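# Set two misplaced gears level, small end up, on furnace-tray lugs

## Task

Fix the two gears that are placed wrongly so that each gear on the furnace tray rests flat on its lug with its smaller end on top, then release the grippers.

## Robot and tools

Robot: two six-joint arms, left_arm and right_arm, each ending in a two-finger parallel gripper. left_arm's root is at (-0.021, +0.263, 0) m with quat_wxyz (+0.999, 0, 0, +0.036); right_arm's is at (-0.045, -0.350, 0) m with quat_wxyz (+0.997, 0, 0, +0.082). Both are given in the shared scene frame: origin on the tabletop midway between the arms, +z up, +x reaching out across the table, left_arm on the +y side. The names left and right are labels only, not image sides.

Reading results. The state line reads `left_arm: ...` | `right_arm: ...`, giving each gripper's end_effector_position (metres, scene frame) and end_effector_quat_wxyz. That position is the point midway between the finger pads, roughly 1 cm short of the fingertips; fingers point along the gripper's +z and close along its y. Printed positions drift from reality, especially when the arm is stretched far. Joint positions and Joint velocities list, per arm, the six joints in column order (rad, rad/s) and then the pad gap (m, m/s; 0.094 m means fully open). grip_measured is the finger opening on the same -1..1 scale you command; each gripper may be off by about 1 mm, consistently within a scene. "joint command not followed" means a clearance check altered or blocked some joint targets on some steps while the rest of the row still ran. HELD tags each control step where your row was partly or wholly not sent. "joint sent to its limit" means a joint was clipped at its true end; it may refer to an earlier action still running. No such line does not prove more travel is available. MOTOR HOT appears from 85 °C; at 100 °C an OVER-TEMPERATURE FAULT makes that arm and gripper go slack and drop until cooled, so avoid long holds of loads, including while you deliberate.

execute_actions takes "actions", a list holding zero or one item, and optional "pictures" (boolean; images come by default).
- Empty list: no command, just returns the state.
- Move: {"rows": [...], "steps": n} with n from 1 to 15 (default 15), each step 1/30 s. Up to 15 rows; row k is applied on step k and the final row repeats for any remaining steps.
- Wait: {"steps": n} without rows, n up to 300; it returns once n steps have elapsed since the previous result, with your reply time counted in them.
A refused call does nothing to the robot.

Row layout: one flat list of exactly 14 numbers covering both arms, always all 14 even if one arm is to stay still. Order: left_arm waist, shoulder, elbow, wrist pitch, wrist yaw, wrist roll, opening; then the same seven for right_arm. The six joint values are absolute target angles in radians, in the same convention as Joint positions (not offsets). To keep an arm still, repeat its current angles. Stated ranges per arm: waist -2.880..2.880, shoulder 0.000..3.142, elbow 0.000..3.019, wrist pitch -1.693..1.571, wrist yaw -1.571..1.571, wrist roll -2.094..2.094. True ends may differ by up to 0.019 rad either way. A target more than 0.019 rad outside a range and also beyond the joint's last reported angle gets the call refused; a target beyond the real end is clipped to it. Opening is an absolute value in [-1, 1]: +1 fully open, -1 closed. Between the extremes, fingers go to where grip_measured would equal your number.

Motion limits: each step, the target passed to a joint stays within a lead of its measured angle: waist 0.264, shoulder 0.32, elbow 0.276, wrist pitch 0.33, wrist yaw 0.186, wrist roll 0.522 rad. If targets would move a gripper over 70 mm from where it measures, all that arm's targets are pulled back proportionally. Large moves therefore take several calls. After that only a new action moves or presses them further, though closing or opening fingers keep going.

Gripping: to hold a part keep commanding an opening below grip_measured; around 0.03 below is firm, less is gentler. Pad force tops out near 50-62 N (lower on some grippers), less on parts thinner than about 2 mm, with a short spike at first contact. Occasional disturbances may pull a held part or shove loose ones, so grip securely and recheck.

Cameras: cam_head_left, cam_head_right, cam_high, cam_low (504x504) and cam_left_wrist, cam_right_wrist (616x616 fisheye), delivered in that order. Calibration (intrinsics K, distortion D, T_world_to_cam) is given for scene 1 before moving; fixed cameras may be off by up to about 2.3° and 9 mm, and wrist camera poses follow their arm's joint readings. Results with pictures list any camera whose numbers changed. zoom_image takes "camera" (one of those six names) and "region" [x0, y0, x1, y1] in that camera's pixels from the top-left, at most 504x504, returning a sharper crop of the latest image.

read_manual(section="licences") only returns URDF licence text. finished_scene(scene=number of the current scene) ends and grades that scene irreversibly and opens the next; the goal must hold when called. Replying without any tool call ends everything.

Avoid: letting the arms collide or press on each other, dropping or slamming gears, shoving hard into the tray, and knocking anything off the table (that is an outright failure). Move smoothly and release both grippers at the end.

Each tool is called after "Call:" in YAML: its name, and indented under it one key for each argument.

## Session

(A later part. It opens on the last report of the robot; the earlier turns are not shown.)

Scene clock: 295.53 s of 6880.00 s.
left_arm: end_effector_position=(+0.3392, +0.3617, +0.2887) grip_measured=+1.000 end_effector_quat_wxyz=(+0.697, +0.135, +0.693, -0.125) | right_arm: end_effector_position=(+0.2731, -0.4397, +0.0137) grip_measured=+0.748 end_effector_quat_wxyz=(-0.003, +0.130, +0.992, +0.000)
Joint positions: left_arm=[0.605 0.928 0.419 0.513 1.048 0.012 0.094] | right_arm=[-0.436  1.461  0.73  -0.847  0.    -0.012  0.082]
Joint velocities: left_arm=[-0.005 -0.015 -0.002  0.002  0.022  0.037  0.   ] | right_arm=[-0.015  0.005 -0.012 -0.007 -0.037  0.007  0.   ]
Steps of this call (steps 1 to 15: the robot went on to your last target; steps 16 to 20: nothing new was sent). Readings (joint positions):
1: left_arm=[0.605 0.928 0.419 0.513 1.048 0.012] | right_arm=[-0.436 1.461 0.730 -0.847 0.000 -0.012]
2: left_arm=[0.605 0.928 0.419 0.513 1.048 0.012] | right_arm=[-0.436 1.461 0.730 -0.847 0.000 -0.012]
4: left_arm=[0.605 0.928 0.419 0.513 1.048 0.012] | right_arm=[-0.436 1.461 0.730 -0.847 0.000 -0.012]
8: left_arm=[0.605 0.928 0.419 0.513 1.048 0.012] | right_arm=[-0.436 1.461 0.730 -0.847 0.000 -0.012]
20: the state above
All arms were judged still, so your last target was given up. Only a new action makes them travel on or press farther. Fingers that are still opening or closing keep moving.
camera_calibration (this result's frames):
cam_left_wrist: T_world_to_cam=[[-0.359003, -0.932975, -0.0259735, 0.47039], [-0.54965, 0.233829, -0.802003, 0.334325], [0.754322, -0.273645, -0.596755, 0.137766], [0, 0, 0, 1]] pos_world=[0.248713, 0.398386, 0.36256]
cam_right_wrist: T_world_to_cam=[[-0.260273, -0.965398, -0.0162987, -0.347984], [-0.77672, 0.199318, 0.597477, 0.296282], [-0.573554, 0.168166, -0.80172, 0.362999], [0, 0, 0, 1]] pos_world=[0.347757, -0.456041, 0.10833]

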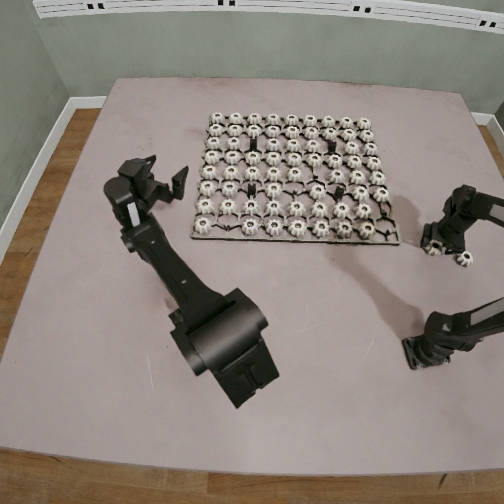

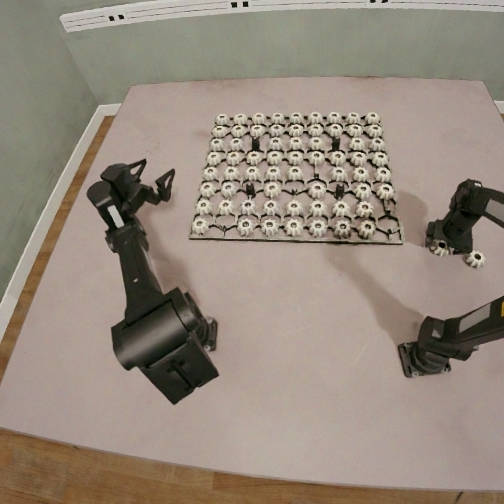

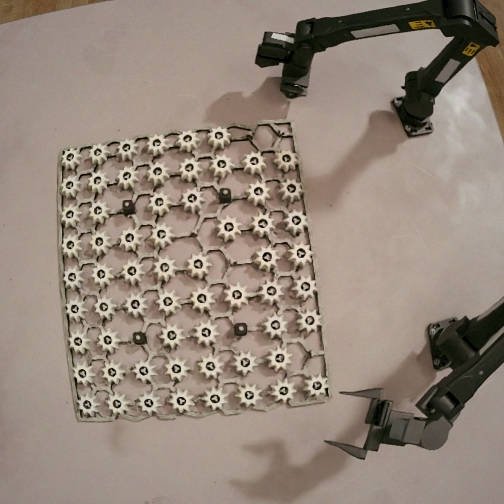

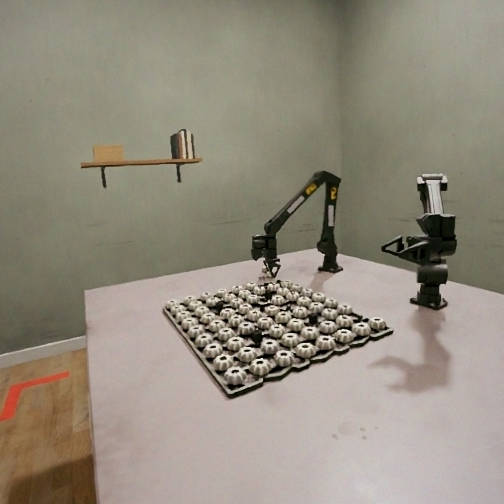

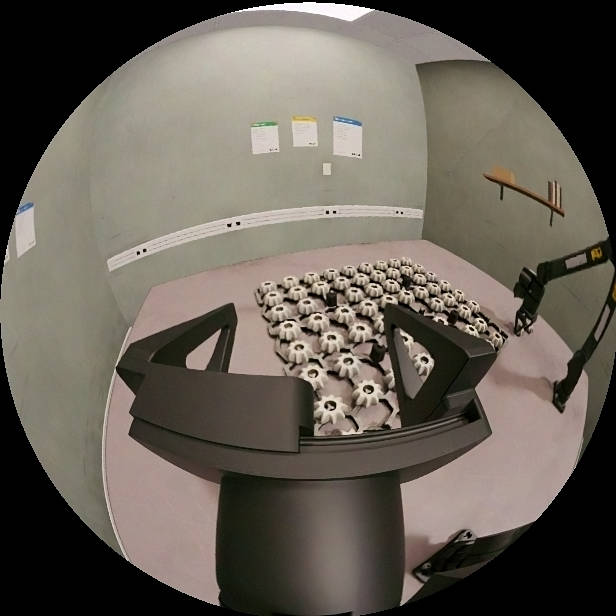

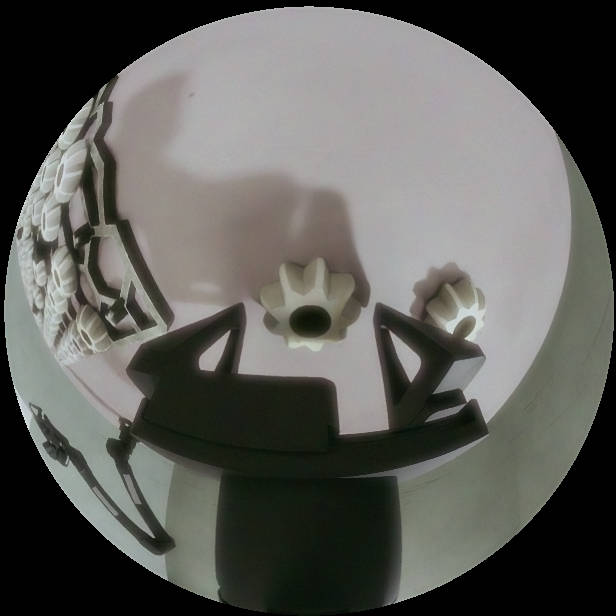

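Call:
execute_actions:
  actions:
    - {"rows":[[0.6,0.925,0.46,0.53,1.05,0,1,-0.43,1.45,0.745,-0.812,0,0,0.75]],"steps":10}
  pictures: false

Call:
execute_actions:
  actions:
    - {"rows":[[0.6,0.925,0.46,0.53,1.05,0,1,-0.43,1.45,0.745,-0.812,0,0,0.12]],"steps":12}
  pictures: false

Call:
execute_actions:
  actions:
    - {"rows":[[0.6,0.925,0.46,0.53,1.05,0,1,-0.43,1.45,1.2,-1.2,0,-0.2,0.12]],"steps":15}
  pictures: false

Call:
execute_actions:
  actions:
    - {"steps":15}
  pictures: false

Call:
execute_actions:
  actions:
    - {"rows":[[0.6,0.925,0.46,0.53,1.05,0,1,0.446,1.6,1.84,-1.3,0,-0.2,0.12]],"steps":15}
  pictures: false

Call:
execute_actions:
  actions:
    - {"steps":60}
  pictures: false

Call:
execute_actions:
  actions:
    - {"rows":[[0.6,0.925,0.46,0.53,1.05,0,1,0.446,1.85,1.84,-1.3,0,-0.2,0.12]],"steps":15}
  pictures: false

Call:
execute_actions:
  actions:
    - {"steps":30}
  pictures: false

Call:
execute_actions:
  actions:
    - {"rows":[[0.6,0.925,0.46,0.53,1.05,0,1,0.446,1.88,1.84,-1.3,0,-0.2,0.12],[0.6,0.925,0.46,0.53,1.05,0,1,0.446,1.89,1.84,-1.3,0,-0.2,0.12],[0.6,0.925,0.46,0.53,1.05,0,1,0.446,1.90,1.84,-1.3,0,-0.2,0.12],[0.6,0.925,0.46,0.53,1.05,0,1,0.446,1.91,1.84,-1.3,0,-0.2,0.12],[0.6,0.925,0.46,0.53,1.05,0,1,0.446,1.92,1.84,-1.3,0,-0.2,0.12],[0.6,0.925,0.46,0.53,1.05,0,1,0.446,1.93,1.84,-1.3,0,-0.2,0.12],[0.6,0.925,0.46,0.53,1.05,0,1,0.446,1.94,1.84,-1.3,0,-0.2,0.12],[0.6,0.925,0.46,0.53,1.05,0,1,0.446,1.95,1.84,-1.3,0,-0.2,0.12],[0.6,0.925,0.46,0.53,1.05,0,1,0.446,1.96,1.84,-1.3,0,-0.2,0.12],[0.6,0.925,0.46,0.53,1.05,0,1,0.446,1.97,1.84,-1.3,0,-0.2,0.12],[0.6,0.925,0.46,0.53,1.05,0,1,0.446,1.98,1.84,-1.3,0,-0.2,0.12],[0.6,0.925,0.46,0.53,1.05,0,1,0.446,1.99,1.84,-1.3,0,-0.2,0.12],[0.6,0.925,0.46,0.53,1.05,0,1,0.446,2.0,1.84,-1.3,0,-0.2,0.12],[0.6,0.925,0.46,0.53,1.05,0,1,0.446,2.01,1.84,-1.3,0,-0.2,0.12],[0.6,0.925,0.46,0.53,1.05,0,1,0.446,2.02,1.84,-1.3,0,-0.2,0.12]],"steps":15}
  pictures: false

Call:
execute_actions:
  actions:
    - {"steps":30}

Scene clock: 337.07 s of 6880.00 s.
left_arm: end_effector_position=(+0.3392, +0.3617, +0.2887) grip_measured=+1.000 end_effector_quat_wxyz=(+0.697, +0.135, +0.693, -0.125) | right_arm: end_effector_position=(+0.2780, -0.4411, +0.0138) grip_measured=+0.748 end_effector_quat_wxyz=(+0.007, +0.130, +0.992, -0.001)
Joint positions: left_arm=[0.605 0.928 0.419 0.513 1.048 0.012 0.094] | right_arm=[-0.436  1.46   0.73  -0.826  0.    -0.012  0.082]
Joint velocities: left_arm=[ 0.015 -0.015 -0.007  0.012  0.051  0.037  0.   ] | right_arm=[-0.005 -0.005 -0.017 -0.007 -0.007  0.037 -0.   ]
Steps of this call (steps 1 to 90: nothing new was sent; then 38.20 s passed at rest; steps 91 to 100: all 10 steps of this action). Readings (joint positions):
91: left_arm=[0.605 0.928 0.419 0.513 1.048 0.012] | right_arm=[-0.436 1.461 0.730 -0.844 0.000 -0.012]
92: left_arm=[0.605 0.928 0.419 0.513 1.048 0.012] | right_arm=[-0.436 1.461 0.730 -0.838 0.000 -0.012]
94: left_arm=[0.605 0.928 0.419 0.513 1.048 0.012] | right_arm=[-0.436 1.460 0.730 -0.829 0.000 -0.012]
98: left_arm=[0.605 0.928 0.419 0.513 1.048 0.012] | right_arm=[-0.436 1.460 0.730 -0.826 0.000 -0.012]
100: the state above

Scene clock: 337.47 s of 6880.00 s.
left_arm: end_effector_position=(+0.3392, +0.3617, +0.2887) grip_measured=+1.000 end_effector_quat_wxyz=(+0.697, +0.135, +0.693, -0.125) | right_arm: end_effector_position=(+0.2782, -0.4411, +0.0138) grip_measured=+0.195 end_effector_quat_wxyz=(+0.008, +0.130, +0.991, -0.001)
Joint positions: left_arm=[0.605 0.928 0.419 0.513 1.048 0.012 0.094] | right_arm=[-0.436  1.46   0.73  -0.825  0.    -0.012  0.056]
Joint velocities: left_arm=[-0.005 -0.015  0.002  0.007 -0.037  0.051  0.   ] | right_arm=[-0.005 -0.005 -0.002  0.007  0.066 -0.066 -0.   ]
Steps of this call (steps 1 to 12: all 12 steps of this action). Readings (joint positions):
1: left_arm=[0.605 0.928 0.419 0.513 1.048 0.012] | right_arm=[-0.436 1.460 0.730 -0.826 0.000 -0.012]
2: left_arm=[0.605 0.928 0.419 0.513 1.048 0.012] | right_arm=[-0.436 1.460 0.730 -0.826 0.000 -0.012]
4: left_arm=[0.605 0.928 0.419 0.513 1.048 0.012] | right_arm=[-0.436 1.460 0.730 -0.825 0.000 -0.012]
8: left_arm=[0.605 0.928 0.419 0.513 1.048 0.012] | right_arm=[-0.436 1.460 0.730 -0.825 0.000 -0.012]
12: the state above

Scene clock: 337.97 s of 6880.00 s.
left_arm: end_effector_position=(+0.3392, +0.3617, +0.2887) grip_measured=+1.000 end_effector_quat_wxyz=(+0.697, +0.135, +0.693, -0.125) | right_arm: end_effector_position=(+0.3682, -0.4663, +0.1449) grip_measured=+0.195 end_effector_quat_wxyz=(+0.030, +0.053, +0.998, -0.007)
Joint positions: left_arm=[0.605 0.928 0.419 0.513 1.048 0.012 0.094] | right_arm=[-0.436  1.474  1.144 -1.179  0.    -0.167  0.056]
Joint velocities: left_arm=[ 0.015 -0.015 -0.007 -0.012 -0.051 -0.022  0.   ] | right_arm=[-0.005 -0.063  0.403 -0.022  0.007 -0.154  0.   ]
Steps of this call (steps 1 to 15: all 15 steps of this action). Readings (joint positions):
1: left_arm=[0.605 0.928 0.419 0.513 1.048 0.012] | right_arm=[-0.436 1.462 0.745 -0.863 0.000 -0.028]
2: left_arm=[0.605 0.928 0.419 0.513 1.048 0.012] | right_arm=[-0.436 1.469 0.774 -0.942 0.000 -0.049]
4: left_arm=[0.605 0.928 0.419 0.513 1.048 0.012] | right_arm=[-0.436 1.475 0.835 -1.050 0.000 -0.079]
8: left_arm=[0.605 0.928 0.419 0.513 1.048 0.012] | right_arm=[-0.436 1.476 0.956 -1.131 0.000 -0.115]
15: the state above

Scene clock: 338.47 s of 6880.00 s.
left_arm: end_effector_position=(+0.3392, +0.3617, +0.2887) grip_measured=+1.000 end_effector_quat_wxyz=(+0.697, +0.135, +0.693, -0.125) | right_arm: end_effector_position=(+0.3708, -0.4670, +0.1539) grip_measured=+0.195 end_effector_quat_wxyz=(+0.036, +0.043, +0.998, -0.009)
Joint positions: left_arm=[0.605 0.928 0.419 0.513 1.048 0.012 0.094] | right_arm=[-0.436  1.466  1.16  -1.19   0.    -0.187  0.056]
Joint velocities: left_arm=[-0.005 -0.015  0.017  0.002 -0.007 -0.081  0.   ] | right_arm=[-0.005 -0.015 -0.007  0.002  0.022  0.051  0.001]
Steps of this call (steps 1 to 15: the robot went on to your last target). Readings (joint positions):
1: left_arm=[0.605 0.928 0.419 0.513 1.048 0.012] | right_arm=[-0.436 1.472 1.155 -1.179 0.000 -0.171]
2: left_arm=[0.605 0.928 0.419 0.513 1.048 0.012] | right_arm=[-0.436 1.469 1.159 -1.179 0.000 -0.174]
4: left_arm=[0.605 0.928 0.419 0.513 1.048 0.012] | right_arm=[-0.436 1.466 1.160 -1.184 0.000 -0.179]
8: left_arm=[0.605 0.928 0.419 0.513 1.048 0.012] | right_arm=[-0.436 1.466 1.160 -1.190 0.000 -0.184]
15: the state above

Scene clock: 338.97 s of 6880.00 s.
left_arm: end_effector_position=(+0.3392, +0.3617, +0.2887) grip_measured=+1.000 end_effector_quat_wxyz=(+0.697, +0.135, +0.693, -0.125) | right_arm: end_effector_position=(+0.4450, -0.2582, +0.1626) grip_measured=+0.195 end_effector_quat_wxyz=(+0.029, -0.187, +0.982, -0.003)
Joint positions: left_arm=[0.605 0.928 0.419 0.513 1.048 0.012 0.094] | right_arm=[ 0.025  1.638  1.384 -1.259  0.007 -0.187  0.056]
Joint velocities: left_arm=[ 0.005 -0.005  0.012  0.012  0.051 -0.022  0.   ] | right_arm=[ 1.001  0.093  0.295 -0.012 -0.022  0.022 -0.001]
Steps of this call (steps 1 to 15: all 15 steps of this action). Readings (joint positions):
1: left_arm=[0.605 0.928 0.419 0.513 1.048 0.012] | right_arm=[-0.428 1.471 1.166 -1.200 0.005 -0.187]
2: left_arm=[0.605 0.928 0.419 0.513 1.048 0.012] | right_arm=[-0.414 1.482 1.182 -1.219 0.010 -0.187]
4: left_arm=[0.605 0.928 0.419 0.513 1.048 0.012] | right_arm=[-0.359 1.517 1.222 -1.241 0.010 -0.187]
8: left_arm=[0.605 0.928 0.419 0.513 1.048 0.012] | right_arm=[-0.221 1.584 1.297 -1.254 0.009 -0.187]
15: the state above

Scene clock: 340.97 s of 6880.00 s.
left_arm: end_effector_position=(+0.3392, +0.3617, +0.2887) grip_measured=+1.000 end_effector_quat_wxyz=(+0.697, +0.135, +0.693, -0.125) | right_arm: end_effector_position=(+0.4357, -0.0100, +0.3290) grip_measured=+0.196 end_effector_quat_wxyz=(+0.197, -0.383, +0.901, +0.043)
Joint positions: left_arm=[0.605 0.928 0.419 0.513 1.048 0.012 0.094] | right_arm=[ 0.453  1.633  1.766 -1.296 -0.001 -0.188  0.056]
Joint velocities: left_arm=[-0.005 -0.015 -0.002  0.017  0.007  0.037  0.   ] | right_arm=[ 0.005  0.005  0.017  0.007 -0.066  0.022 -0.   ]
Steps of this call (steps 1 to 45: the robot went on to your last target; steps 46 to 60: nothing new was sent). Readings (joint positions):
1: left_arm=[0.605 0.928 0.419 0.513 1.048 0.012] | right_arm=[0.059 1.640 1.394 -1.260 0.007 -0.187]
2: left_arm=[0.605 0.928 0.419 0.513 1.048 0.012] | right_arm=[0.093 1.642 1.403 -1.261 0.007 -0.187]
4: left_arm=[0.605 0.928 0.419 0.513 1.048 0.012] | right_arm=[0.159 1.644 1.421 -1.262 0.006 -0.187]
8: left_arm=[0.605 0.928 0.419 0.513 1.048 0.012] | right_arm=[0.288 1.644 1.459 -1.266 0.005 -0.187]
60: the state above
All arms were judged still, so your last target was given up. Only a new action makes them travel on or press farther. Fingers that are still opening or closing keep moving.

Scene clock: 341.47 s of 6880.00 s.
left_arm: end_effector_position=(+0.3392, +0.3617, +0.2887) grip_measured=+1.000 end_effector_quat_wxyz=(+0.697, +0.135, +0.693, -0.125) | right_arm: end_effector_position=(+0.4695, +0.0139, +0.1515) grip_measured=+0.196 end_effector_quat_wxyz=(+0.054, -0.391, +0.919, +0.012)
Joint positions: left_arm=[0.605 0.928 0.419 0.513 1.048 0.012 0.094] | right_arm=[ 0.453  1.953  1.793 -1.3   -0.001 -0.188  0.056]
Joint velocities: left_arm=[ 0.005 -0.005  0.002  0.012 -0.007 -0.051  0.   ] | right_arm=[-0.005 -0.015  0.002  0.022 -0.022 -0.007 -0.001]
Steps of this call (steps 1 to 15: all 15 steps of this action). Readings (joint positions):
1: left_arm=[0.605 0.928 0.419 0.513 1.048 0.012] | right_arm=[0.453 1.642 1.767 -1.298 -0.001 -0.188]
2: left_arm=[0.605 0.928 0.419 0.513 1.048 0.012] | right_arm=[0.453 1.654 1.776 -1.300 -0.001 -0.188]
4: left_arm=[0.605 0.928 0.419 0.513 1.048 0.012] | right_arm=[0.453 1.699 1.790 -1.300 -0.001 -0.188]
8: left_arm=[0.605 0.928 0.419 0.513 1.048 0.012] | right_arm=[0.453 1.826 1.796 -1.300 -0.001 -0.188]
15: the state above

Scene clock: 342.47 s of 6880.00 s.
left_arm: end_effector_position=(+0.3392, +0.3617, +0.2887) grip_measured=+1.000 end_effector_quat_wxyz=(+0.697, +0.135, +0.693, -0.125) | right_arm: end_effector_position=(+0.4669, +0.0120, +0.1957) grip_measured=+0.196 end_effector_quat_wxyz=(+0.090, -0.389, +0.916, +0.020)
Joint positions: left_arm=[0.605 0.928 0.419 0.513 1.048 0.012 0.094] | right_arm=[ 0.453  1.88   1.793 -1.3   -0.001 -0.188  0.056]
Joint velocities: left_arm=[-0.005  0.005 -0.007 -0.002 -0.007  0.037  0.   ] | right_arm=[-0.005  0.015  0.007 -0.007 -0.007  0.066  0.   ]
Steps of this call (steps 1 to 30: the robot went on to your last target). Readings (joint positions):
1: left_arm=[0.605 0.928 0.419 0.513 1.048 0.012] | right_arm=[0.453 1.952 1.793 -1.300 -0.001 -0.188]
2: left_arm=[0.605 0.928 0.419 0.513 1.048 0.012] | right_arm=[0.453 1.948 1.793 -1.300 -0.001 -0.188]
4: left_arm=[0.605 0.928 0.419 0.513 1.048 0.012] | right_arm=[0.453 1.936 1.793 -1.300 -0.001 -0.188]
8: left_arm=[0.605 0.928 0.419 0.513 1.048 0.012] | right_arm=[0.453 1.905 1.793 -1.300 -0.001 -0.188]
30: the state above
All arms were judged still, so your last target was given up. Only a new action makes them travel on or press farther. Fingers that are still opening or closing keep moving.

Scene clock: 342.97 s of 6880.00 s.
left_arm: end_effector_position=(+0.3392, +0.3617, +0.2887) grip_measured=+1.000 end_effector_quat_wxyz=(+0.697, +0.135, +0.693, -0.125) | right_arm: end_effector_position=(+0.4695, +0.0139, +0.1116) grip_measured=+0.196 end_effector_quat_wxyz=(+0.022, -0.391, +0.920, +0.005)
Joint positions: left_arm=[0.605 0.928 0.419 0.513 1.048 0.012 0.094] | right_arm=[ 0.453  2.018  1.793 -1.3   -0.001 -0.188  0.056]
Joint velocities: left_arm=[-0.015  0.005  0.007  0.002 -0.007 -0.007  0.   ] | right_arm=[-0.005  0.405 -0.022  0.017  0.037 -0.037  0.   ]
Steps of this call (steps 1 to 15: all 15 steps of this action). Readings (joint positions):
1: left_arm=[0.605 0.928 0.419 0.513 1.048 0.012] | right_arm=[0.453 1.880 1.793 -1.300 -0.001 -0.188]
2: left_arm=[0.605 0.928 0.419 0.513 1.048 0.012] | right_arm=[0.453 1.881 1.793 -1.300 -0.001 -0.188]
4: left_arm=[0.605 0.928 0.419 0.513 1.048 0.012] | right_arm=[0.453 1.888 1.793 -1.300 -0.001 -0.188]
8: left_arm=[0.605 0.928 0.419 0.513 1.048 0.012] | right_arm=[0.453 1.921 1.793 -1.300 -0.001 -0.188]
15: the state above

Scene clock: 343.97 s of 6880.00 s.
left_arm: end_effector_position=(+0.3392, +0.3617, +0.2887) grip_measured=+1.000 end_effector_quat_wxyz=(+0.697, +0.135, +0.693, -0.125) | right_arm: end_effector_position=(+0.4682, +0.0130, +0.0826) grip_measured=+0.196 end_effector_quat_wxyz=(-0.001, -0.391, +0.920, +0.000)
Joint positions: left_arm=[0.605 0.928 0.419 0.513 1.048 0.012 0.094] | right_arm=[ 0.453  2.066  1.793 -1.3   -0.001 -0.188  0.056]
Joint velocities: left_arm=[-0.024  0.005  0.002  0.002  0.095  0.066  0.   ] | right_arm=[-0.015 -0.015 -0.007 -0.012  0.037 -0.051  0.   ]
Steps of this call (steps 1 to 30: the robot went on to your last target). Readings (joint positions):
1: left_arm=[0.605 0.928 0.419 0.513 1.048 0.012] | right_arm=[0.453 2.031 1.793 -1.300 -0.001 -0.188]
2: left_arm=[0.605 0.928 0.419 0.513 1.048 0.012] | right_arm=[0.453 2.043 1.793 -1.300 -0.001 -0.188]
4: left_arm=[0.605 0.928 0.419 0.513 1.048 0.012] | right_arm=[0.453 2.061 1.793 -1.300 -0.001 -0.188]
8: left_arm=[0.605 0.928 0.419 0.513 1.048 0.012] | right_arm=[0.453 2.069 1.793 -1.300 -0.001 -0.188]
30: the state above
All arms were judged still, so your last target was given up. Only a new action makes them travel on or press farther. Fingers that are still opening or closing keep moving.
camera_calibration (this result's frames):
cam_left_wrist: T_world_to_cam=[[-0.359003, -0.932975, -0.0259735, 0.47039], [-0.54965, 0.233829, -0.802003, 0.334325], [0.754322, -0.273645, -0.596755, 0.137766], [0, 0, 0, 1]] pos_world=[0.248713, 0.398386, 0.36256]
cam_right_wrist: T_world_to_cam=[[0.717706, -0.696112, -0.0180643, -0.320311], [-0.552545, -0.585089, 0.593603, 0.22202], [-0.423784, -0.416051, -0.804555, 0.391695], [0, 0, 0, 1]] pos_world=[0.518559, 0.0698943, 0.177562]

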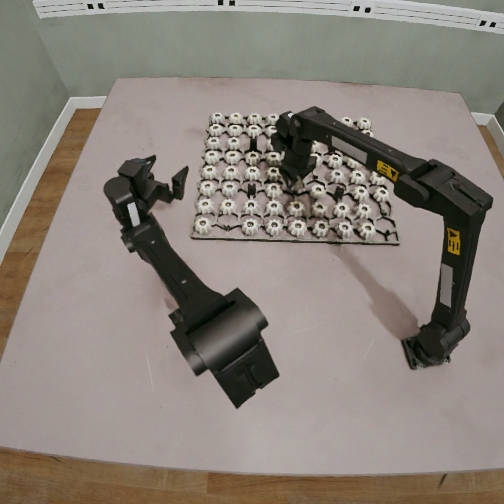

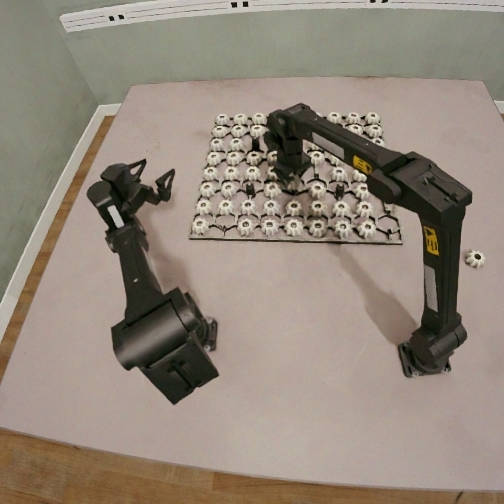

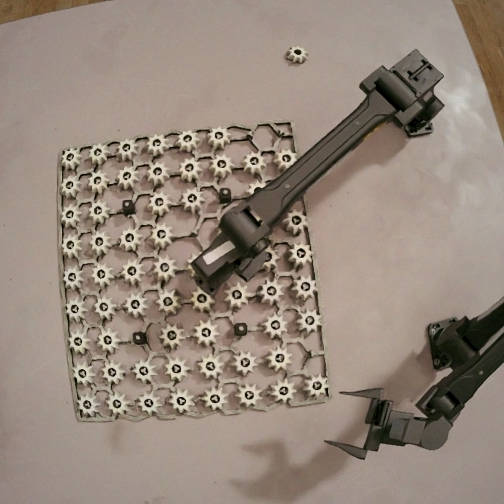

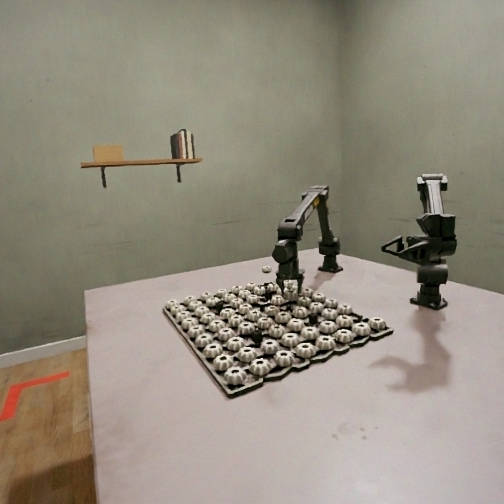

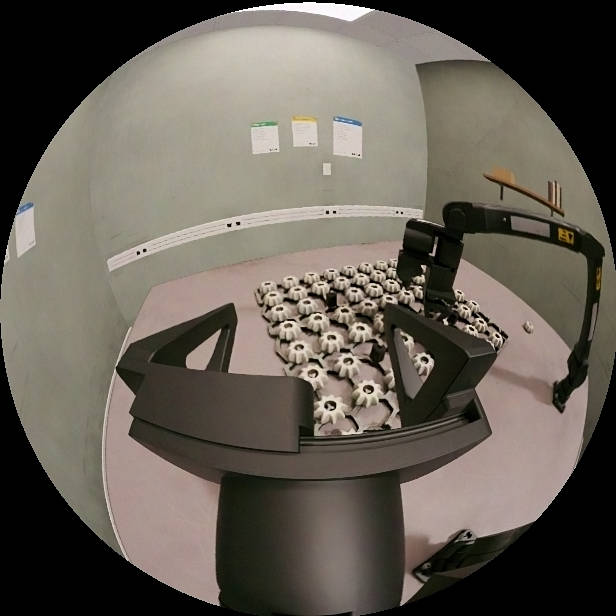

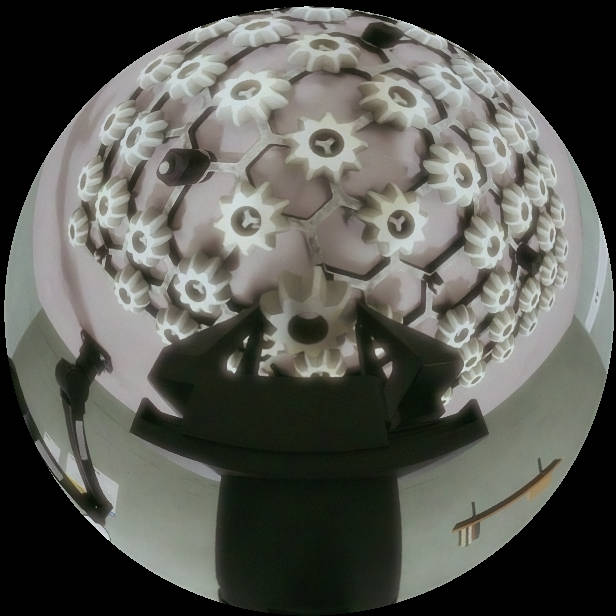

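Call:
execute_actions:
  actions:
    - {"rows":[[0.6,0.925,0.46,0.53,1.05,0,1,0.431,2.05,1.84,-1.3,0,-0.2,0.12],[0.6,0.925,0.46,0.53,1.05,0,1,0.431,2.05,1.84,-1.3,0,-0.2,0.12],[0.6,0.925,0.46,0.53,1.05,0,1,0.431,2.05,1.84,-1.3,0,-0.2,0.12],[0.6,0.925,0.46,0.53,1.05,0,1,0.431,2.05,1.84,-1.3,0,-0.2,0.12],[0.6,0.925,0.46,0.53,1.05,0,1,0.431,2.06,1.84,-1.3,0,-0.2,0.12],[0.6,0.925,0.46,0.53,1.05,0,1,0.431,2.07,1.84,-1.3,0,-0.2,0.12],[0.6,0.925,0.46,0.53,1.05,0,1,0.431,2.075,1.84,-1.3,0,-0.2,0.12],[0.6,0.925,0.46,0.53,1.05,0,1,0.431,2.08,1.84,-1.3,0,-0.2,0.12],[0.6,0.925,0.46,0.53,1.05,0,1,0.431,2.085,1.84,-1.3,0,-0.2,0.12]],"steps":15}
  pictures: false

Call:
execute_actions:
  actions:
    - {"steps":25}

Scene clock: 368.73 s of 6880.00 s.
left_arm: end_effector_position=(+0.3392, +0.3617, +0.2887) grip_measured=+1.000 end_effector_quat_wxyz=(+0.697, +0.135, +0.693, -0.125) | right_arm: end_effector_position=(+0.4734, +0.0017, +0.0606) grip_measured=+0.196 end_effector_quat_wxyz=(-0.019, -0.382, +0.924, -0.003)
Joint positions: left_arm=[0.605 0.928 0.419 0.513 1.048 0.012 0.094] | right_arm=[ 0.433  2.102  1.793 -1.3   -0.001 -0.188  0.056]
Joint velocities: left_arm=[-0.005  0.015  0.012  0.007 -0.051 -0.051  0.   ] | right_arm=[-0.005  0.103 -0.007 -0.007  0.007 -0.037 -0.001]
Steps of this call (steps 1 to 90: nothing new was sent; then 21.27 s passed at rest; steps 91 to 105: all 15 steps of this action). Readings (joint positions):
91: left_arm=[0.605 0.928 0.419 0.513 1.048 0.012] | right_arm=[0.452 2.066 1.793 -1.300 -0.001 -0.188]
92: left_arm=[0.605 0.928 0.419 0.513 1.048 0.012] | right_arm=[0.451 2.066 1.793 -1.300 -0.001 -0.188]
94: left_arm=[0.605 0.928 0.419 0.513 1.048 0.012] | right_arm=[0.447 2.066 1.793 -1.300 -0.001 -0.188]
98: left_arm=[0.605 0.928 0.419 0.513 1.048 0.012] | right_arm=[0.438 2.071 1.793 -1.300 -0.001 -0.188]
105: the state above

Scene clock: 369.57 s of 6880.00 s.
left_arm: end_effector_position=(+0.3392, +0.3617, +0.2887) grip_measured=+1.000 end_effector_quat_wxyz=(+0.697, +0.135, +0.693, -0.125) | right_arm: end_effector_position=(+0.4729, +0.0014, +0.0558) grip_measured=+0.196 end_effector_quat_wxyz=(-0.023, -0.382, +0.924, -0.004)
Joint positions: left_arm=[0.605 0.928 0.419 0.513 1.048 0.012 0.094] | right_arm=[ 0.433  2.11   1.793 -1.3   -0.001 -0.188  0.056]
Joint velocities: left_arm=[ 0.005 -0.005 -0.002  0.007  0.066 -0.081  0.   ] | right_arm=[ 0.005  0.015  0.007 -0.012 -0.022 -0.037  0.002]
Steps of this call (steps 1 to 15: the robot went on to your last target; steps 16 to 25: nothing new was sent). Readings (joint positions):
1: left_arm=[0.605 0.928 0.419 0.513 1.048 0.012] | right_arm=[0.433 2.106 1.793 -1.300 -0.001 -0.188]
2: left_arm=[0.605 0.928 0.419 0.513 1.048 0.012] | right_arm=[0.433 2.108 1.793 -1.300 -0.001 -0.188]
4: left_arm=[0.605 0.928 0.419 0.513 1.048 0.012] | right_arm=[0.433 2.110 1.793 -1.300 -0.001 -0.188]
8: left_arm=[0.605 0.928 0.419 0.513 1.048 0.012] | right_arm=[0.433 2.110 1.793 -1.300 -0.001 -0.188]
25: the state above
All arms were judged still, so your last target was given up. Only a new action makes them travel on or press farther. Fingers that are still opening or closing keep moving.
camera_calibration (this result's frames):
cam_left_wrist: T_world_to_cam=[[-0.359003, -0.932975, -0.0259735, 0.47039], [-0.54965, 0.233829, -0.802003, 0.334325], [0.754322, -0.273645, -0.596755, 0.137766], [0, 0, 0, 1]] pos_world=[0.248713, 0.398386, 0.36256]
cam_right_wrist: T_world_to_cam=[[0.703218, -0.710492, -0.026165, -0.324924], [-0.541461, -0.559042, 0.627927, 0.226571], [-0.460765, -0.427402, -0.777832, 0.383324], [0, 0, 0, 1]] pos_world=[0.527794, 0.0596402, 0.14739]

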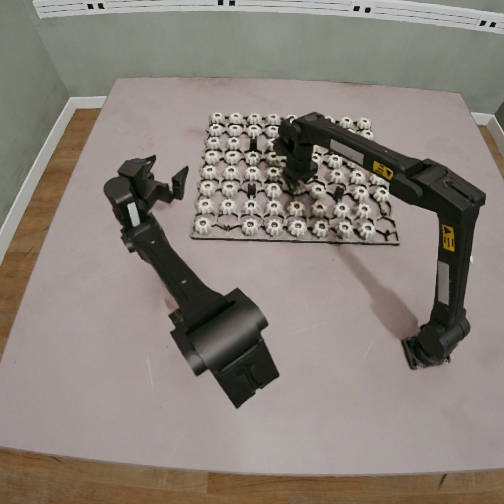

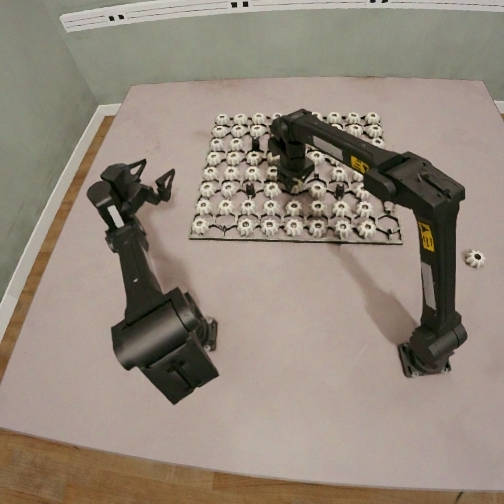

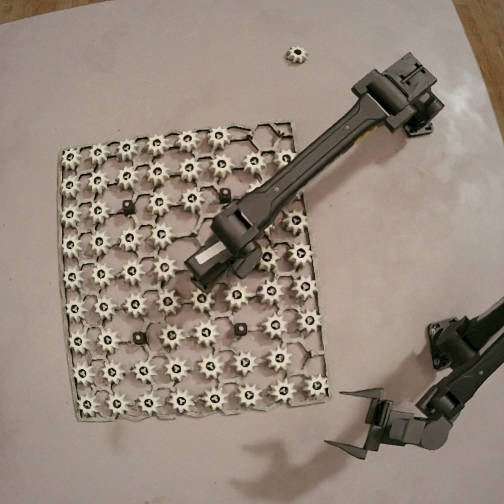

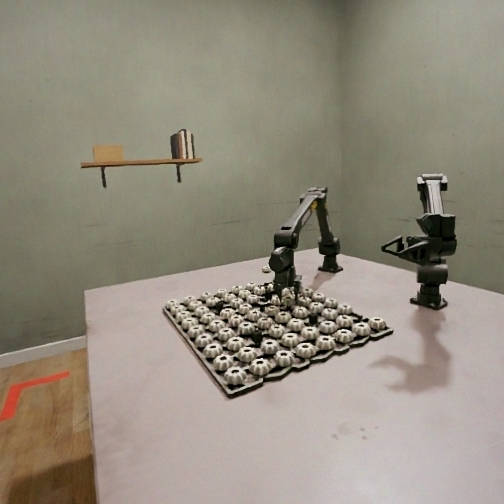

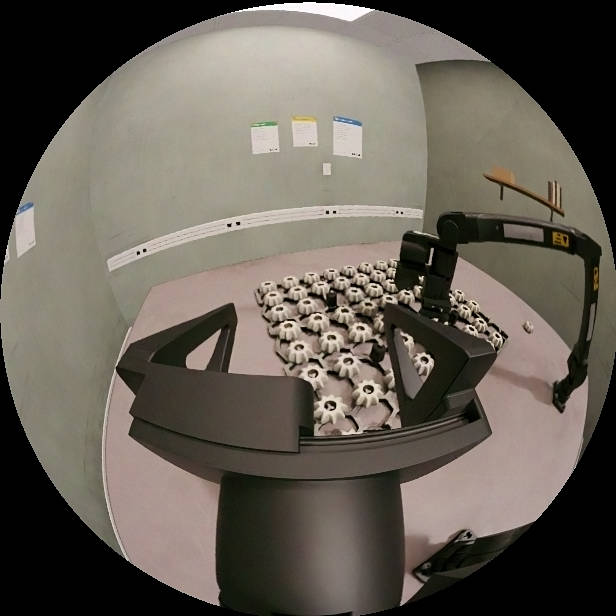

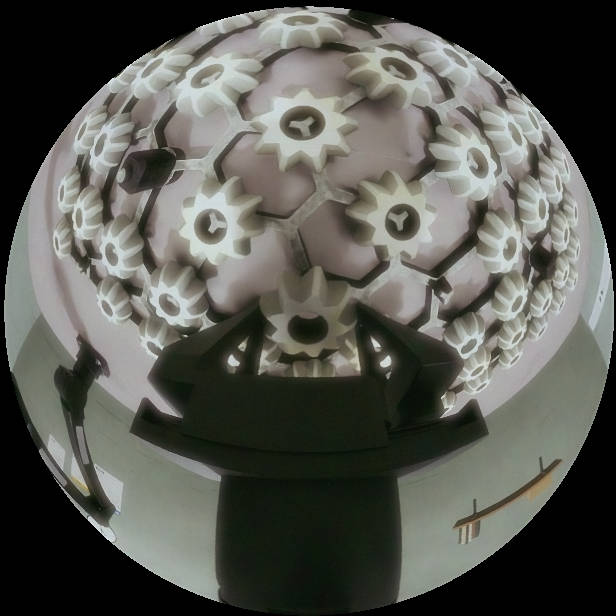

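Close enough; descend gently.

Call:
execute_actions:
  actions:
    - {"rows":[[0.6,0.925,0.46,0.53,1.05,0,1,0.431,2.10,1.84,-1.3,0,-0.2,0.12],[0.6,0.925,0.46,0.53,1.05,0,1,0.431,2.11,1.84,-1.3,0,-0.2,0.12],[0.6,0.925,0.46,0.53,1.05,0,1,0.431,2.115,1.84,-1.3,0,-0.2,0.12],[0.6,0.925,0.46,0.53,1.05,0,1,0.431,2.12,1.84,-1.3,0,-0.2,0.12],[0.6,0.925,0.46,0.53,1.05,0,1,0.431,2.125,1.84,-1.3,0,-0.2,0.12],[0.6,0.925,0.46,0.53,1.05,0,1,0.431,2.13,1.84,-1.29,0,-0.2,0.12]],"steps":15}
  pictures: false

Call:
execute_actions:
  actions:
    - {"steps":25}

Scene clock: 383.00 s of 6880.00 s.
left_arm: end_effector_position=(+0.3392, +0.3617, +0.2887) grip_measured=+1.000 end_effector_quat_wxyz=(+0.697, +0.135, +0.693, -0.125) | right_arm: end_effector_position=(+0.4736, +0.0021, +0.0394) grip_measured=+0.196 end_effector_quat_wxyz=(-0.029, -0.382, +0.924, -0.005)
Joint positions: left_arm=[0.605 0.928 0.419 0.513 1.048 0.012 0.094] | right_arm=[ 0.433  2.137  1.793 -1.287 -0.002 -0.188  0.056]
Joint velocities: left_arm=[ 0.005 -0.005 -0.007 -0.002  0.037  0.066  0.   ] | right_arm=[ 0.005 -0.015 -0.007  0.002  0.051 -0.022 -0.   ]
Steps of this call (steps 1 to 90: nothing new was sent; then 9.93 s passed at rest; steps 91 to 105: all 15 steps of this action). Readings (joint positions):
91: left_arm=[0.605 0.928 0.419 0.513 1.048 0.012] | right_arm=[0.433 2.110 1.793 -1.300 -0.001 -0.188]
92: left_arm=[0.605 0.928 0.419 0.513 1.048 0.012] | right_arm=[0.433 2.111 1.793 -1.300 -0.001 -0.188]
94: left_arm=[0.605 0.928 0.419 0.513 1.048 0.012] | right_arm=[0.433 2.114 1.793 -1.300 -0.001 -0.188]
98: left_arm=[0.605 0.928 0.419 0.513 1.048 0.012] | right_arm=[0.433 2.126 1.793 -1.293 -0.001 -0.188]
105: the state above

Scene clock: 383.83 s of 6880.00 s.
left_arm: end_effector_position=(+0.3392, +0.3617, +0.2887) grip_measured=+1.000 end_effector_quat_wxyz=(+0.697, +0.135, +0.693, -0.125) | right_arm: end_effector_position=(+0.4736, +0.0021, +0.0394) grip_measured=+0.196 end_effector_quat_wxyz=(-0.029, -0.382, +0.924, -0.005)
Joint positions: left_arm=[0.605 0.928 0.419 0.513 1.048 0.012 0.094] | right_arm=[ 0.433  2.137  1.793 -1.287 -0.002 -0.188  0.056]
Joint velocities: left_arm=[ 0.005 -0.005  0.002 -0.017 -0.022 -0.051  0.   ] | right_arm=[-0.005 -0.005  0.002 -0.002  0.007  0.022 -0.   ]
Steps of this call (steps 1 to 15: the robot went on to your last target; steps 16 to 25: nothing new was sent). Readings (joint positions):
1: left_arm=[0.605 0.928 0.419 0.513 1.048 0.012] | right_arm=[0.433 2.137 1.793 -1.287 -0.002 -0.188]
2: left_arm=[0.605 0.928 0.419 0.513 1.048 0.012] | right_arm=[0.433 2.137 1.793 -1.287 -0.002 -0.188]
4: left_arm=[0.605 0.928 0.419 0.513 1.048 0.012] | right_arm=[0.433 2.137 1.793 -1.287 -0.002 -0.188]
8: left_arm=[0.605 0.928 0.419 0.513 1.048 0.012] | right_arm=[0.433 2.137 1.793 -1.287 -0.002 -0.188]
25: the state above
All arms were judged still, so your last target was given up. Only a new action makes them travel on or press farther. Fingers that are still opening or closing keep moving.
camera_calibration (this result's frames):
cam_left_wrist: T_world_to_cam=[[-0.359003, -0.932975, -0.0259735, 0.47039], [-0.54965, 0.233829, -0.802003, 0.334325], [0.754322, -0.273645, -0.596755, 0.137766], [0, 0, 0, 1]] pos_world=[0.248713, 0.398386, 0.36256]
cam_right_wrist: T_world_to_cam=[[0.70311, -0.710456, -0.0298143, -0.325139], [-0.533677, -0.554939, 0.638147, 0.233491], [-0.46992, -0.432776, -0.769337, 0.375263], [0, 0, 0, 1]] pos_world=[0.529561, 0.0609807, 0.130008]

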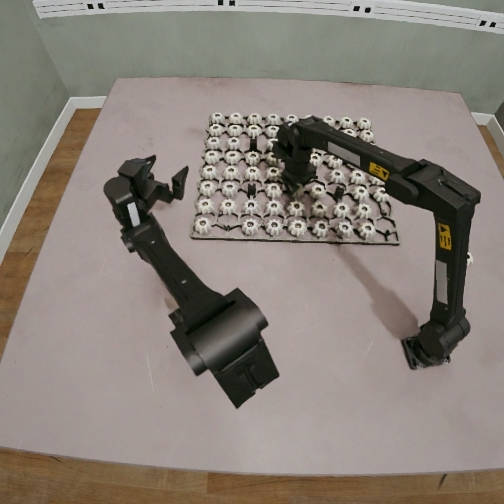

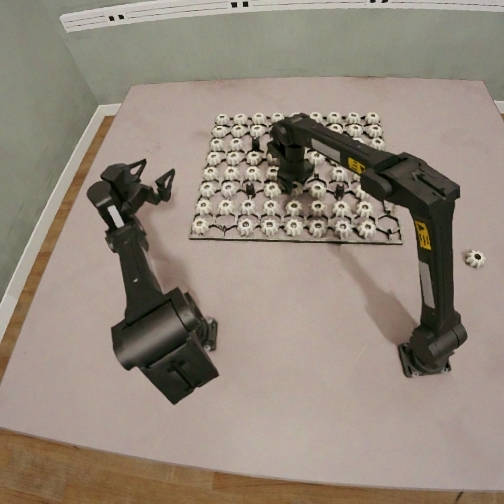

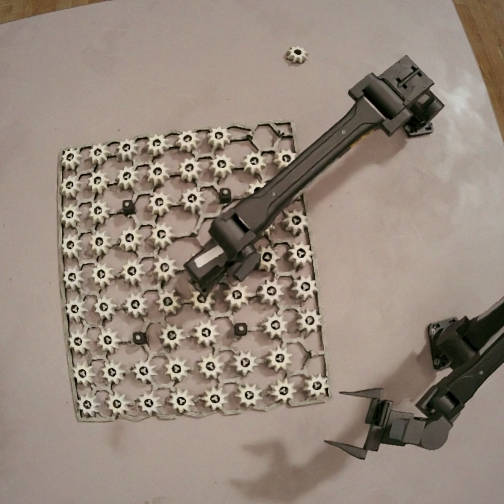

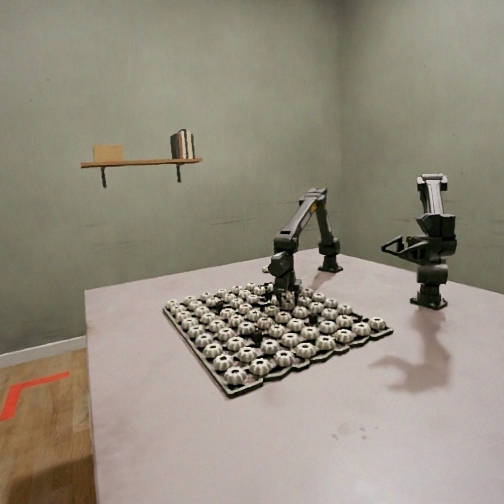

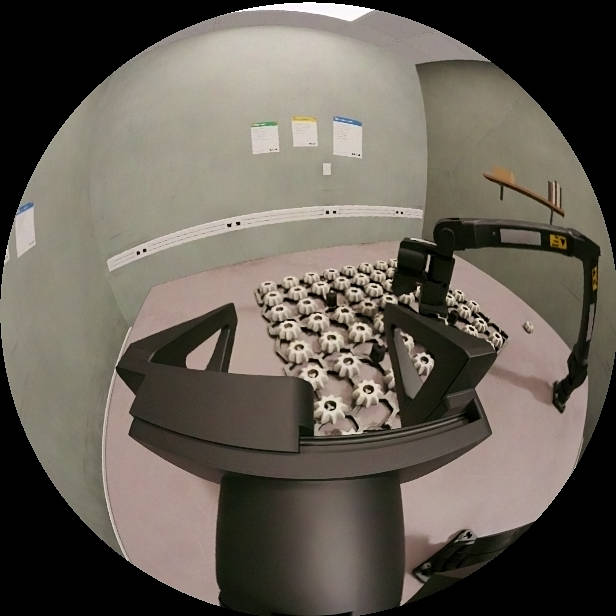

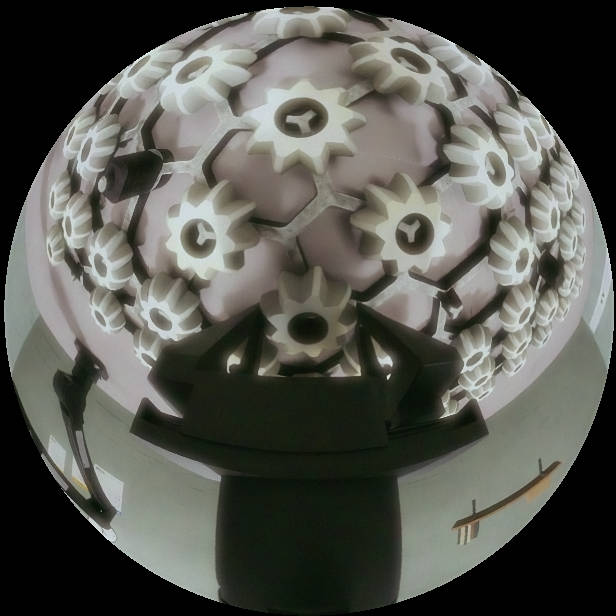

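Engaged on the lug (wrist was guided). A bit lower, then release.

Call:
execute_actions:
  actions:
    - {"rows":[[0.6,0.925,0.46,0.53,1.05,0,1,0.431,2.155,1.84,-1.27,0,-0.2,0.12]],"steps":15}
  pictures: false

Call:
execute_actions:
  actions:
    - {"rows":[[0.6,0.925,0.46,0.53,1.05,0,1,0.431,2.14,1.84,-1.275,0,-0.2,0.65]],"steps":12}
  pictures: false

Call:
execute_actions:
  actions:
    - {"rows":[[0.6,0.925,0.46,0.53,1.05,0,1,0.431,1.85,1.84,-1.275,0,-0.2,0.65]],"steps":15}
  pictures: false

Call:
execute_actions:
  actions:
    - {"steps":20}

Scene clock: 392.20 s of 6880.00 s.
left_arm: end_effector_position=(+0.3392, +0.3617, +0.2887) grip_measured=+1.000 end_effector_quat_wxyz=(+0.697, +0.135, +0.693, -0.125) | right_arm: end_effector_position=(+0.4743, +0.0025, +0.0321) grip_measured=+0.196 end_effector_quat_wxyz=(-0.032, -0.382, +0.924, -0.006)
Joint positions: left_arm=[0.605 0.928 0.419 0.513 1.048 0.012 0.094] | right_arm=[ 0.433  2.149  1.793 -1.279 -0.002 -0.188  0.056]
Joint velocities: left_arm=[ 0.015 -0.005  0.007 -0.007 -0.081 -0.022  0.   ] | right_arm=[-0.024 -0.005  0.007 -0.007 -0.066 -0.007  0.   ]
Steps of this call (steps 1 to 90: nothing new was sent; then 4.87 s passed at rest; steps 91 to 105: all 15 steps of this action). Readings (joint positions):
91: left_arm=[0.605 0.928 0.419 0.513 1.048 0.012] | right_arm=[0.433 2.138 1.793 -1.285 -0.002 -0.188]
92: left_arm=[0.605 0.928 0.419 0.513 1.048 0.012] | right_arm=[0.433 2.140 1.793 -1.282 -0.002 -0.188]
94: left_arm=[0.605 0.928 0.419 0.513 1.048 0.012] | right_arm=[0.433 2.147 1.793 -1.279 -0.002 -0.188]
98: left_arm=[0.605 0.928 0.419 0.513 1.048 0.012] | right_arm=[0.433 2.149 1.793 -1.279 -0.002 -0.188]
105: the state above

Scene clock: 392.60 s of 6880.00 s.
left_arm: end_effector_position=(+0.3392, +0.3617, +0.2887) grip_measured=+1.000 end_effector_quat_wxyz=(+0.697, +0.135, +0.693, -0.125) | right_arm: end_effector_position=(+0.4743, +0.0025, +0.0321) grip_measured=+0.648 end_effector_quat_wxyz=(-0.032, -0.382, +0.924, -0.006)
Joint positions: left_arm=[0.605 0.928 0.419 0.513 1.048 0.012 0.094] | right_arm=[ 0.433  2.149  1.793 -1.279 -0.002 -0.188  0.077]
Joint velocities: left_arm=[-0.015 -0.005  0.002 -0.002 -0.081  0.051  0.   ] | right_arm=[ 0.005 -0.005  0.007  0.012  0.022  0.022 -0.001]
Steps of this call (steps 1 to 12: all 12 steps of this action). Readings (joint positions):
1: left_arm=[0.605 0.928 0.419 0.513 1.048 0.012] | right_arm=[0.433 2.149 1.793 -1.279 -0.002 -0.188]
2: left_arm=[0.605 0.928 0.419 0.513 1.048 0.012] | right_arm=[0.433 2.149 1.793 -1.279 -0.002 -0.188]
4: left_arm=[0.605 0.928 0.419 0.513 1.048 0.012] | right_arm=[0.433 2.149 1.793 -1.279 -0.002 -0.188]
8: left_arm=[0.605 0.928 0.419 0.513 1.048 0.012] | right_arm=[0.433 2.149 1.793 -1.279 -0.002 -0.188]
12: the state above

Scene clock: 393.10 s of 6880.00 s.
left_arm: end_effector_position=(+0.3392, +0.3617, +0.2887) grip_measured=+1.000 end_effector_quat_wxyz=(+0.697, +0.135, +0.693, -0.125) | right_arm: end_effector_position=(+0.4780, +0.0050, +0.1829) grip_measured=+0.648 end_effector_quat_wxyz=(+0.088, -0.381, +0.920, +0.019)
Joint positions: left_arm=[0.605 0.928 0.419 0.513 1.048 0.012 0.094] | right_arm=[ 0.433  1.9    1.79  -1.279 -0.002 -0.188  0.077]
Joint velocities: left_arm=[ 0.005 -0.015 -0.007 -0.002 -0.037 -0.051  0.   ] | right_arm=[-0.015 -0.64  -0.017  0.002  0.022 -0.022 -0.001]
Steps of this call (steps 1 to 15: all 15 steps of this action). Readings (joint positions):
1: left_arm=[0.605 0.928 0.419 0.513 1.048 0.012] | right_arm=[0.433 2.145 1.793 -1.279 -0.002 -0.188]
2: left_arm=[0.605 0.928 0.419 0.513 1.048 0.012] | right_arm=[0.433 2.140 1.790 -1.279 -0.002 -0.188]
4: left_arm=[0.605 0.928 0.419 0.513 1.048 0.012] | right_arm=[0.433 2.121 1.790 -1.279 -0.002 -0.188]
8: left_arm=[0.605 0.928 0.419 0.513 1.048 0.012] | right_arm=[0.433 2.054 1.790 -1.279 -0.002 -0.188]
15: the state above

Scene clock: 393.77 s of 6880.00 s.
left_arm: end_effector_position=(+0.3392, +0.3617, +0.2887) grip_measured=+1.000 end_effector_quat_wxyz=(+0.697, +0.135, +0.693, -0.125) | right_arm: end_effector_position=(+0.4786, +0.0054, +0.2215) grip_measured=+0.648 end_effector_quat_wxyz=(+0.121, -0.380, +0.917, +0.026)
Joint positions: left_arm=[0.605 0.928 0.419 0.513 1.048 0.012 0.094] | right_arm=[ 0.433  1.849  1.806 -1.279 -0.002 -0.188  0.077]
Joint velocities: left_arm=[-0.034  0.005  0.012 -0.012 -0.081 -0.007  0.   ] | right_arm=[-0.005 -0.005  0.002  0.002 -0.007 -0.081 -0.   ]
Steps of this call (steps 1 to 20: the robot went on to your last target). Readings (joint positions):
1: left_arm=[0.605 0.928 0.419 0.513 1.048 0.012] | right_arm=[0.433 1.879 1.790 -1.279 -0.002 -0.188]
2: left_arm=[0.605 0.928 0.419 0.513 1.048 0.012] | right_arm=[0.433 1.861 1.791 -1.279 -0.002 -0.188]
4: left_arm=[0.605 0.928 0.419 0.513 1.048 0.012] | right_arm=[0.433 1.835 1.798 -1.279 -0.002 -0.188]
8: left_arm=[0.605 0.928 0.419 0.513 1.048 0.012] | right_arm=[0.433 1.822 1.806 -1.279 -0.002 -0.188]
20: the state above
camera_calibration (this result's frames):
cam_left_wrist: T_world_to_cam=[[-0.359003, -0.932975, -0.0259735, 0.47039], [-0.54965, 0.233829, -0.802003, 0.334325], [0.754322, -0.273645, -0.596755, 0.137766], [0, 0, 0, 1]] pos_world=[0.248713, 0.398386, 0.36256]
cam_right_wrist: T_world_to_cam=[[0.703658, -0.710007, 0.0274742, -0.333823], [-0.664503, -0.643884, 0.379274, 0.24226], [-0.251597, -0.285136, -0.924876, 0.448242], [0, 0, 0, 1]] pos_world=[0.508656, 0.0467807, 0.331857]

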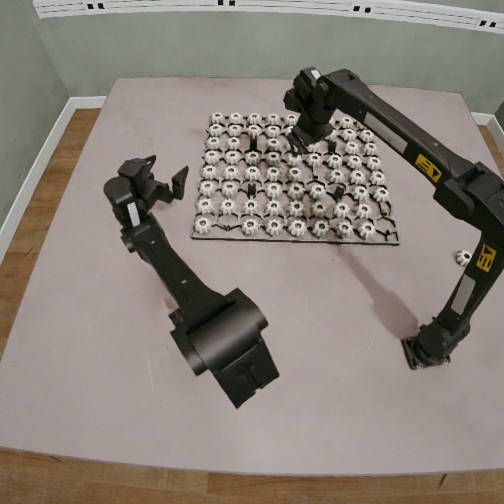

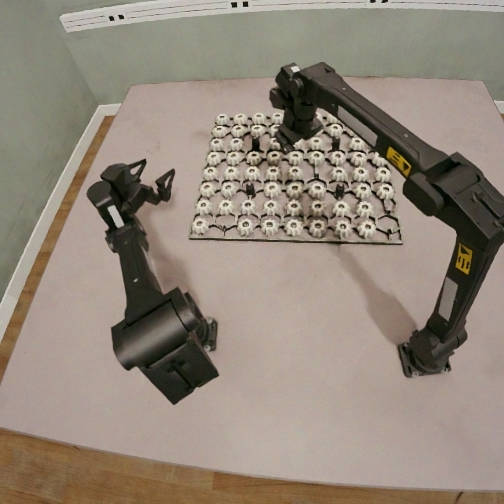

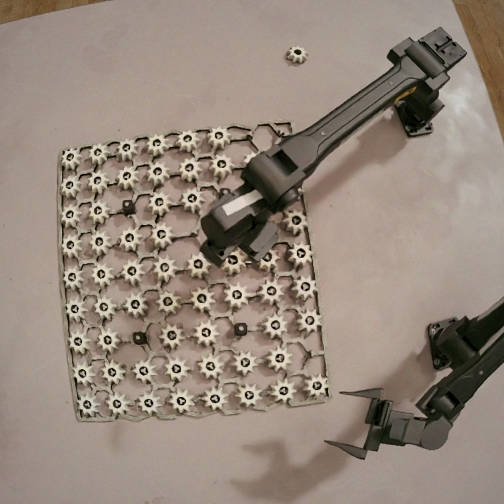

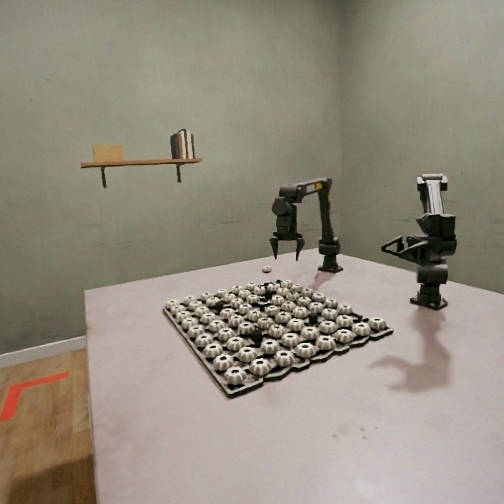

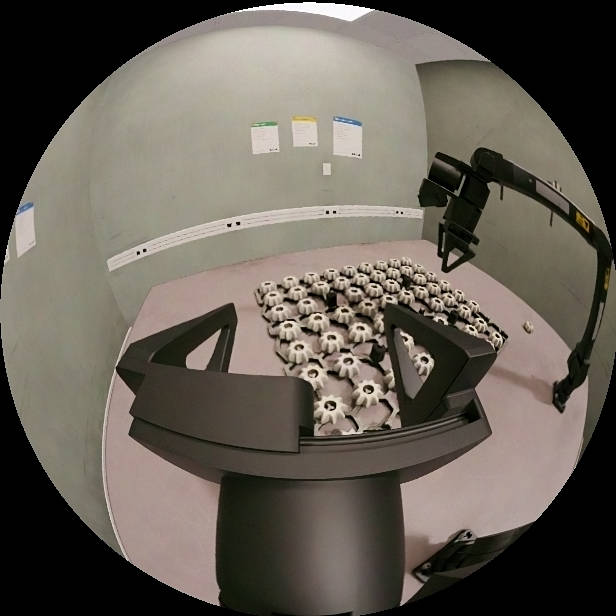

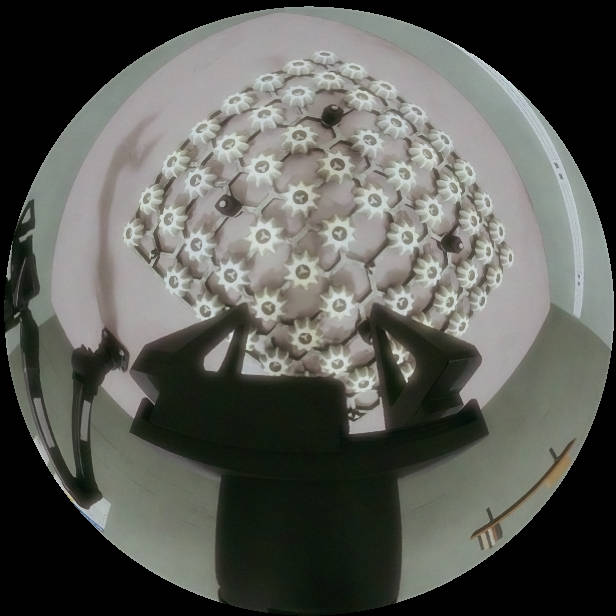

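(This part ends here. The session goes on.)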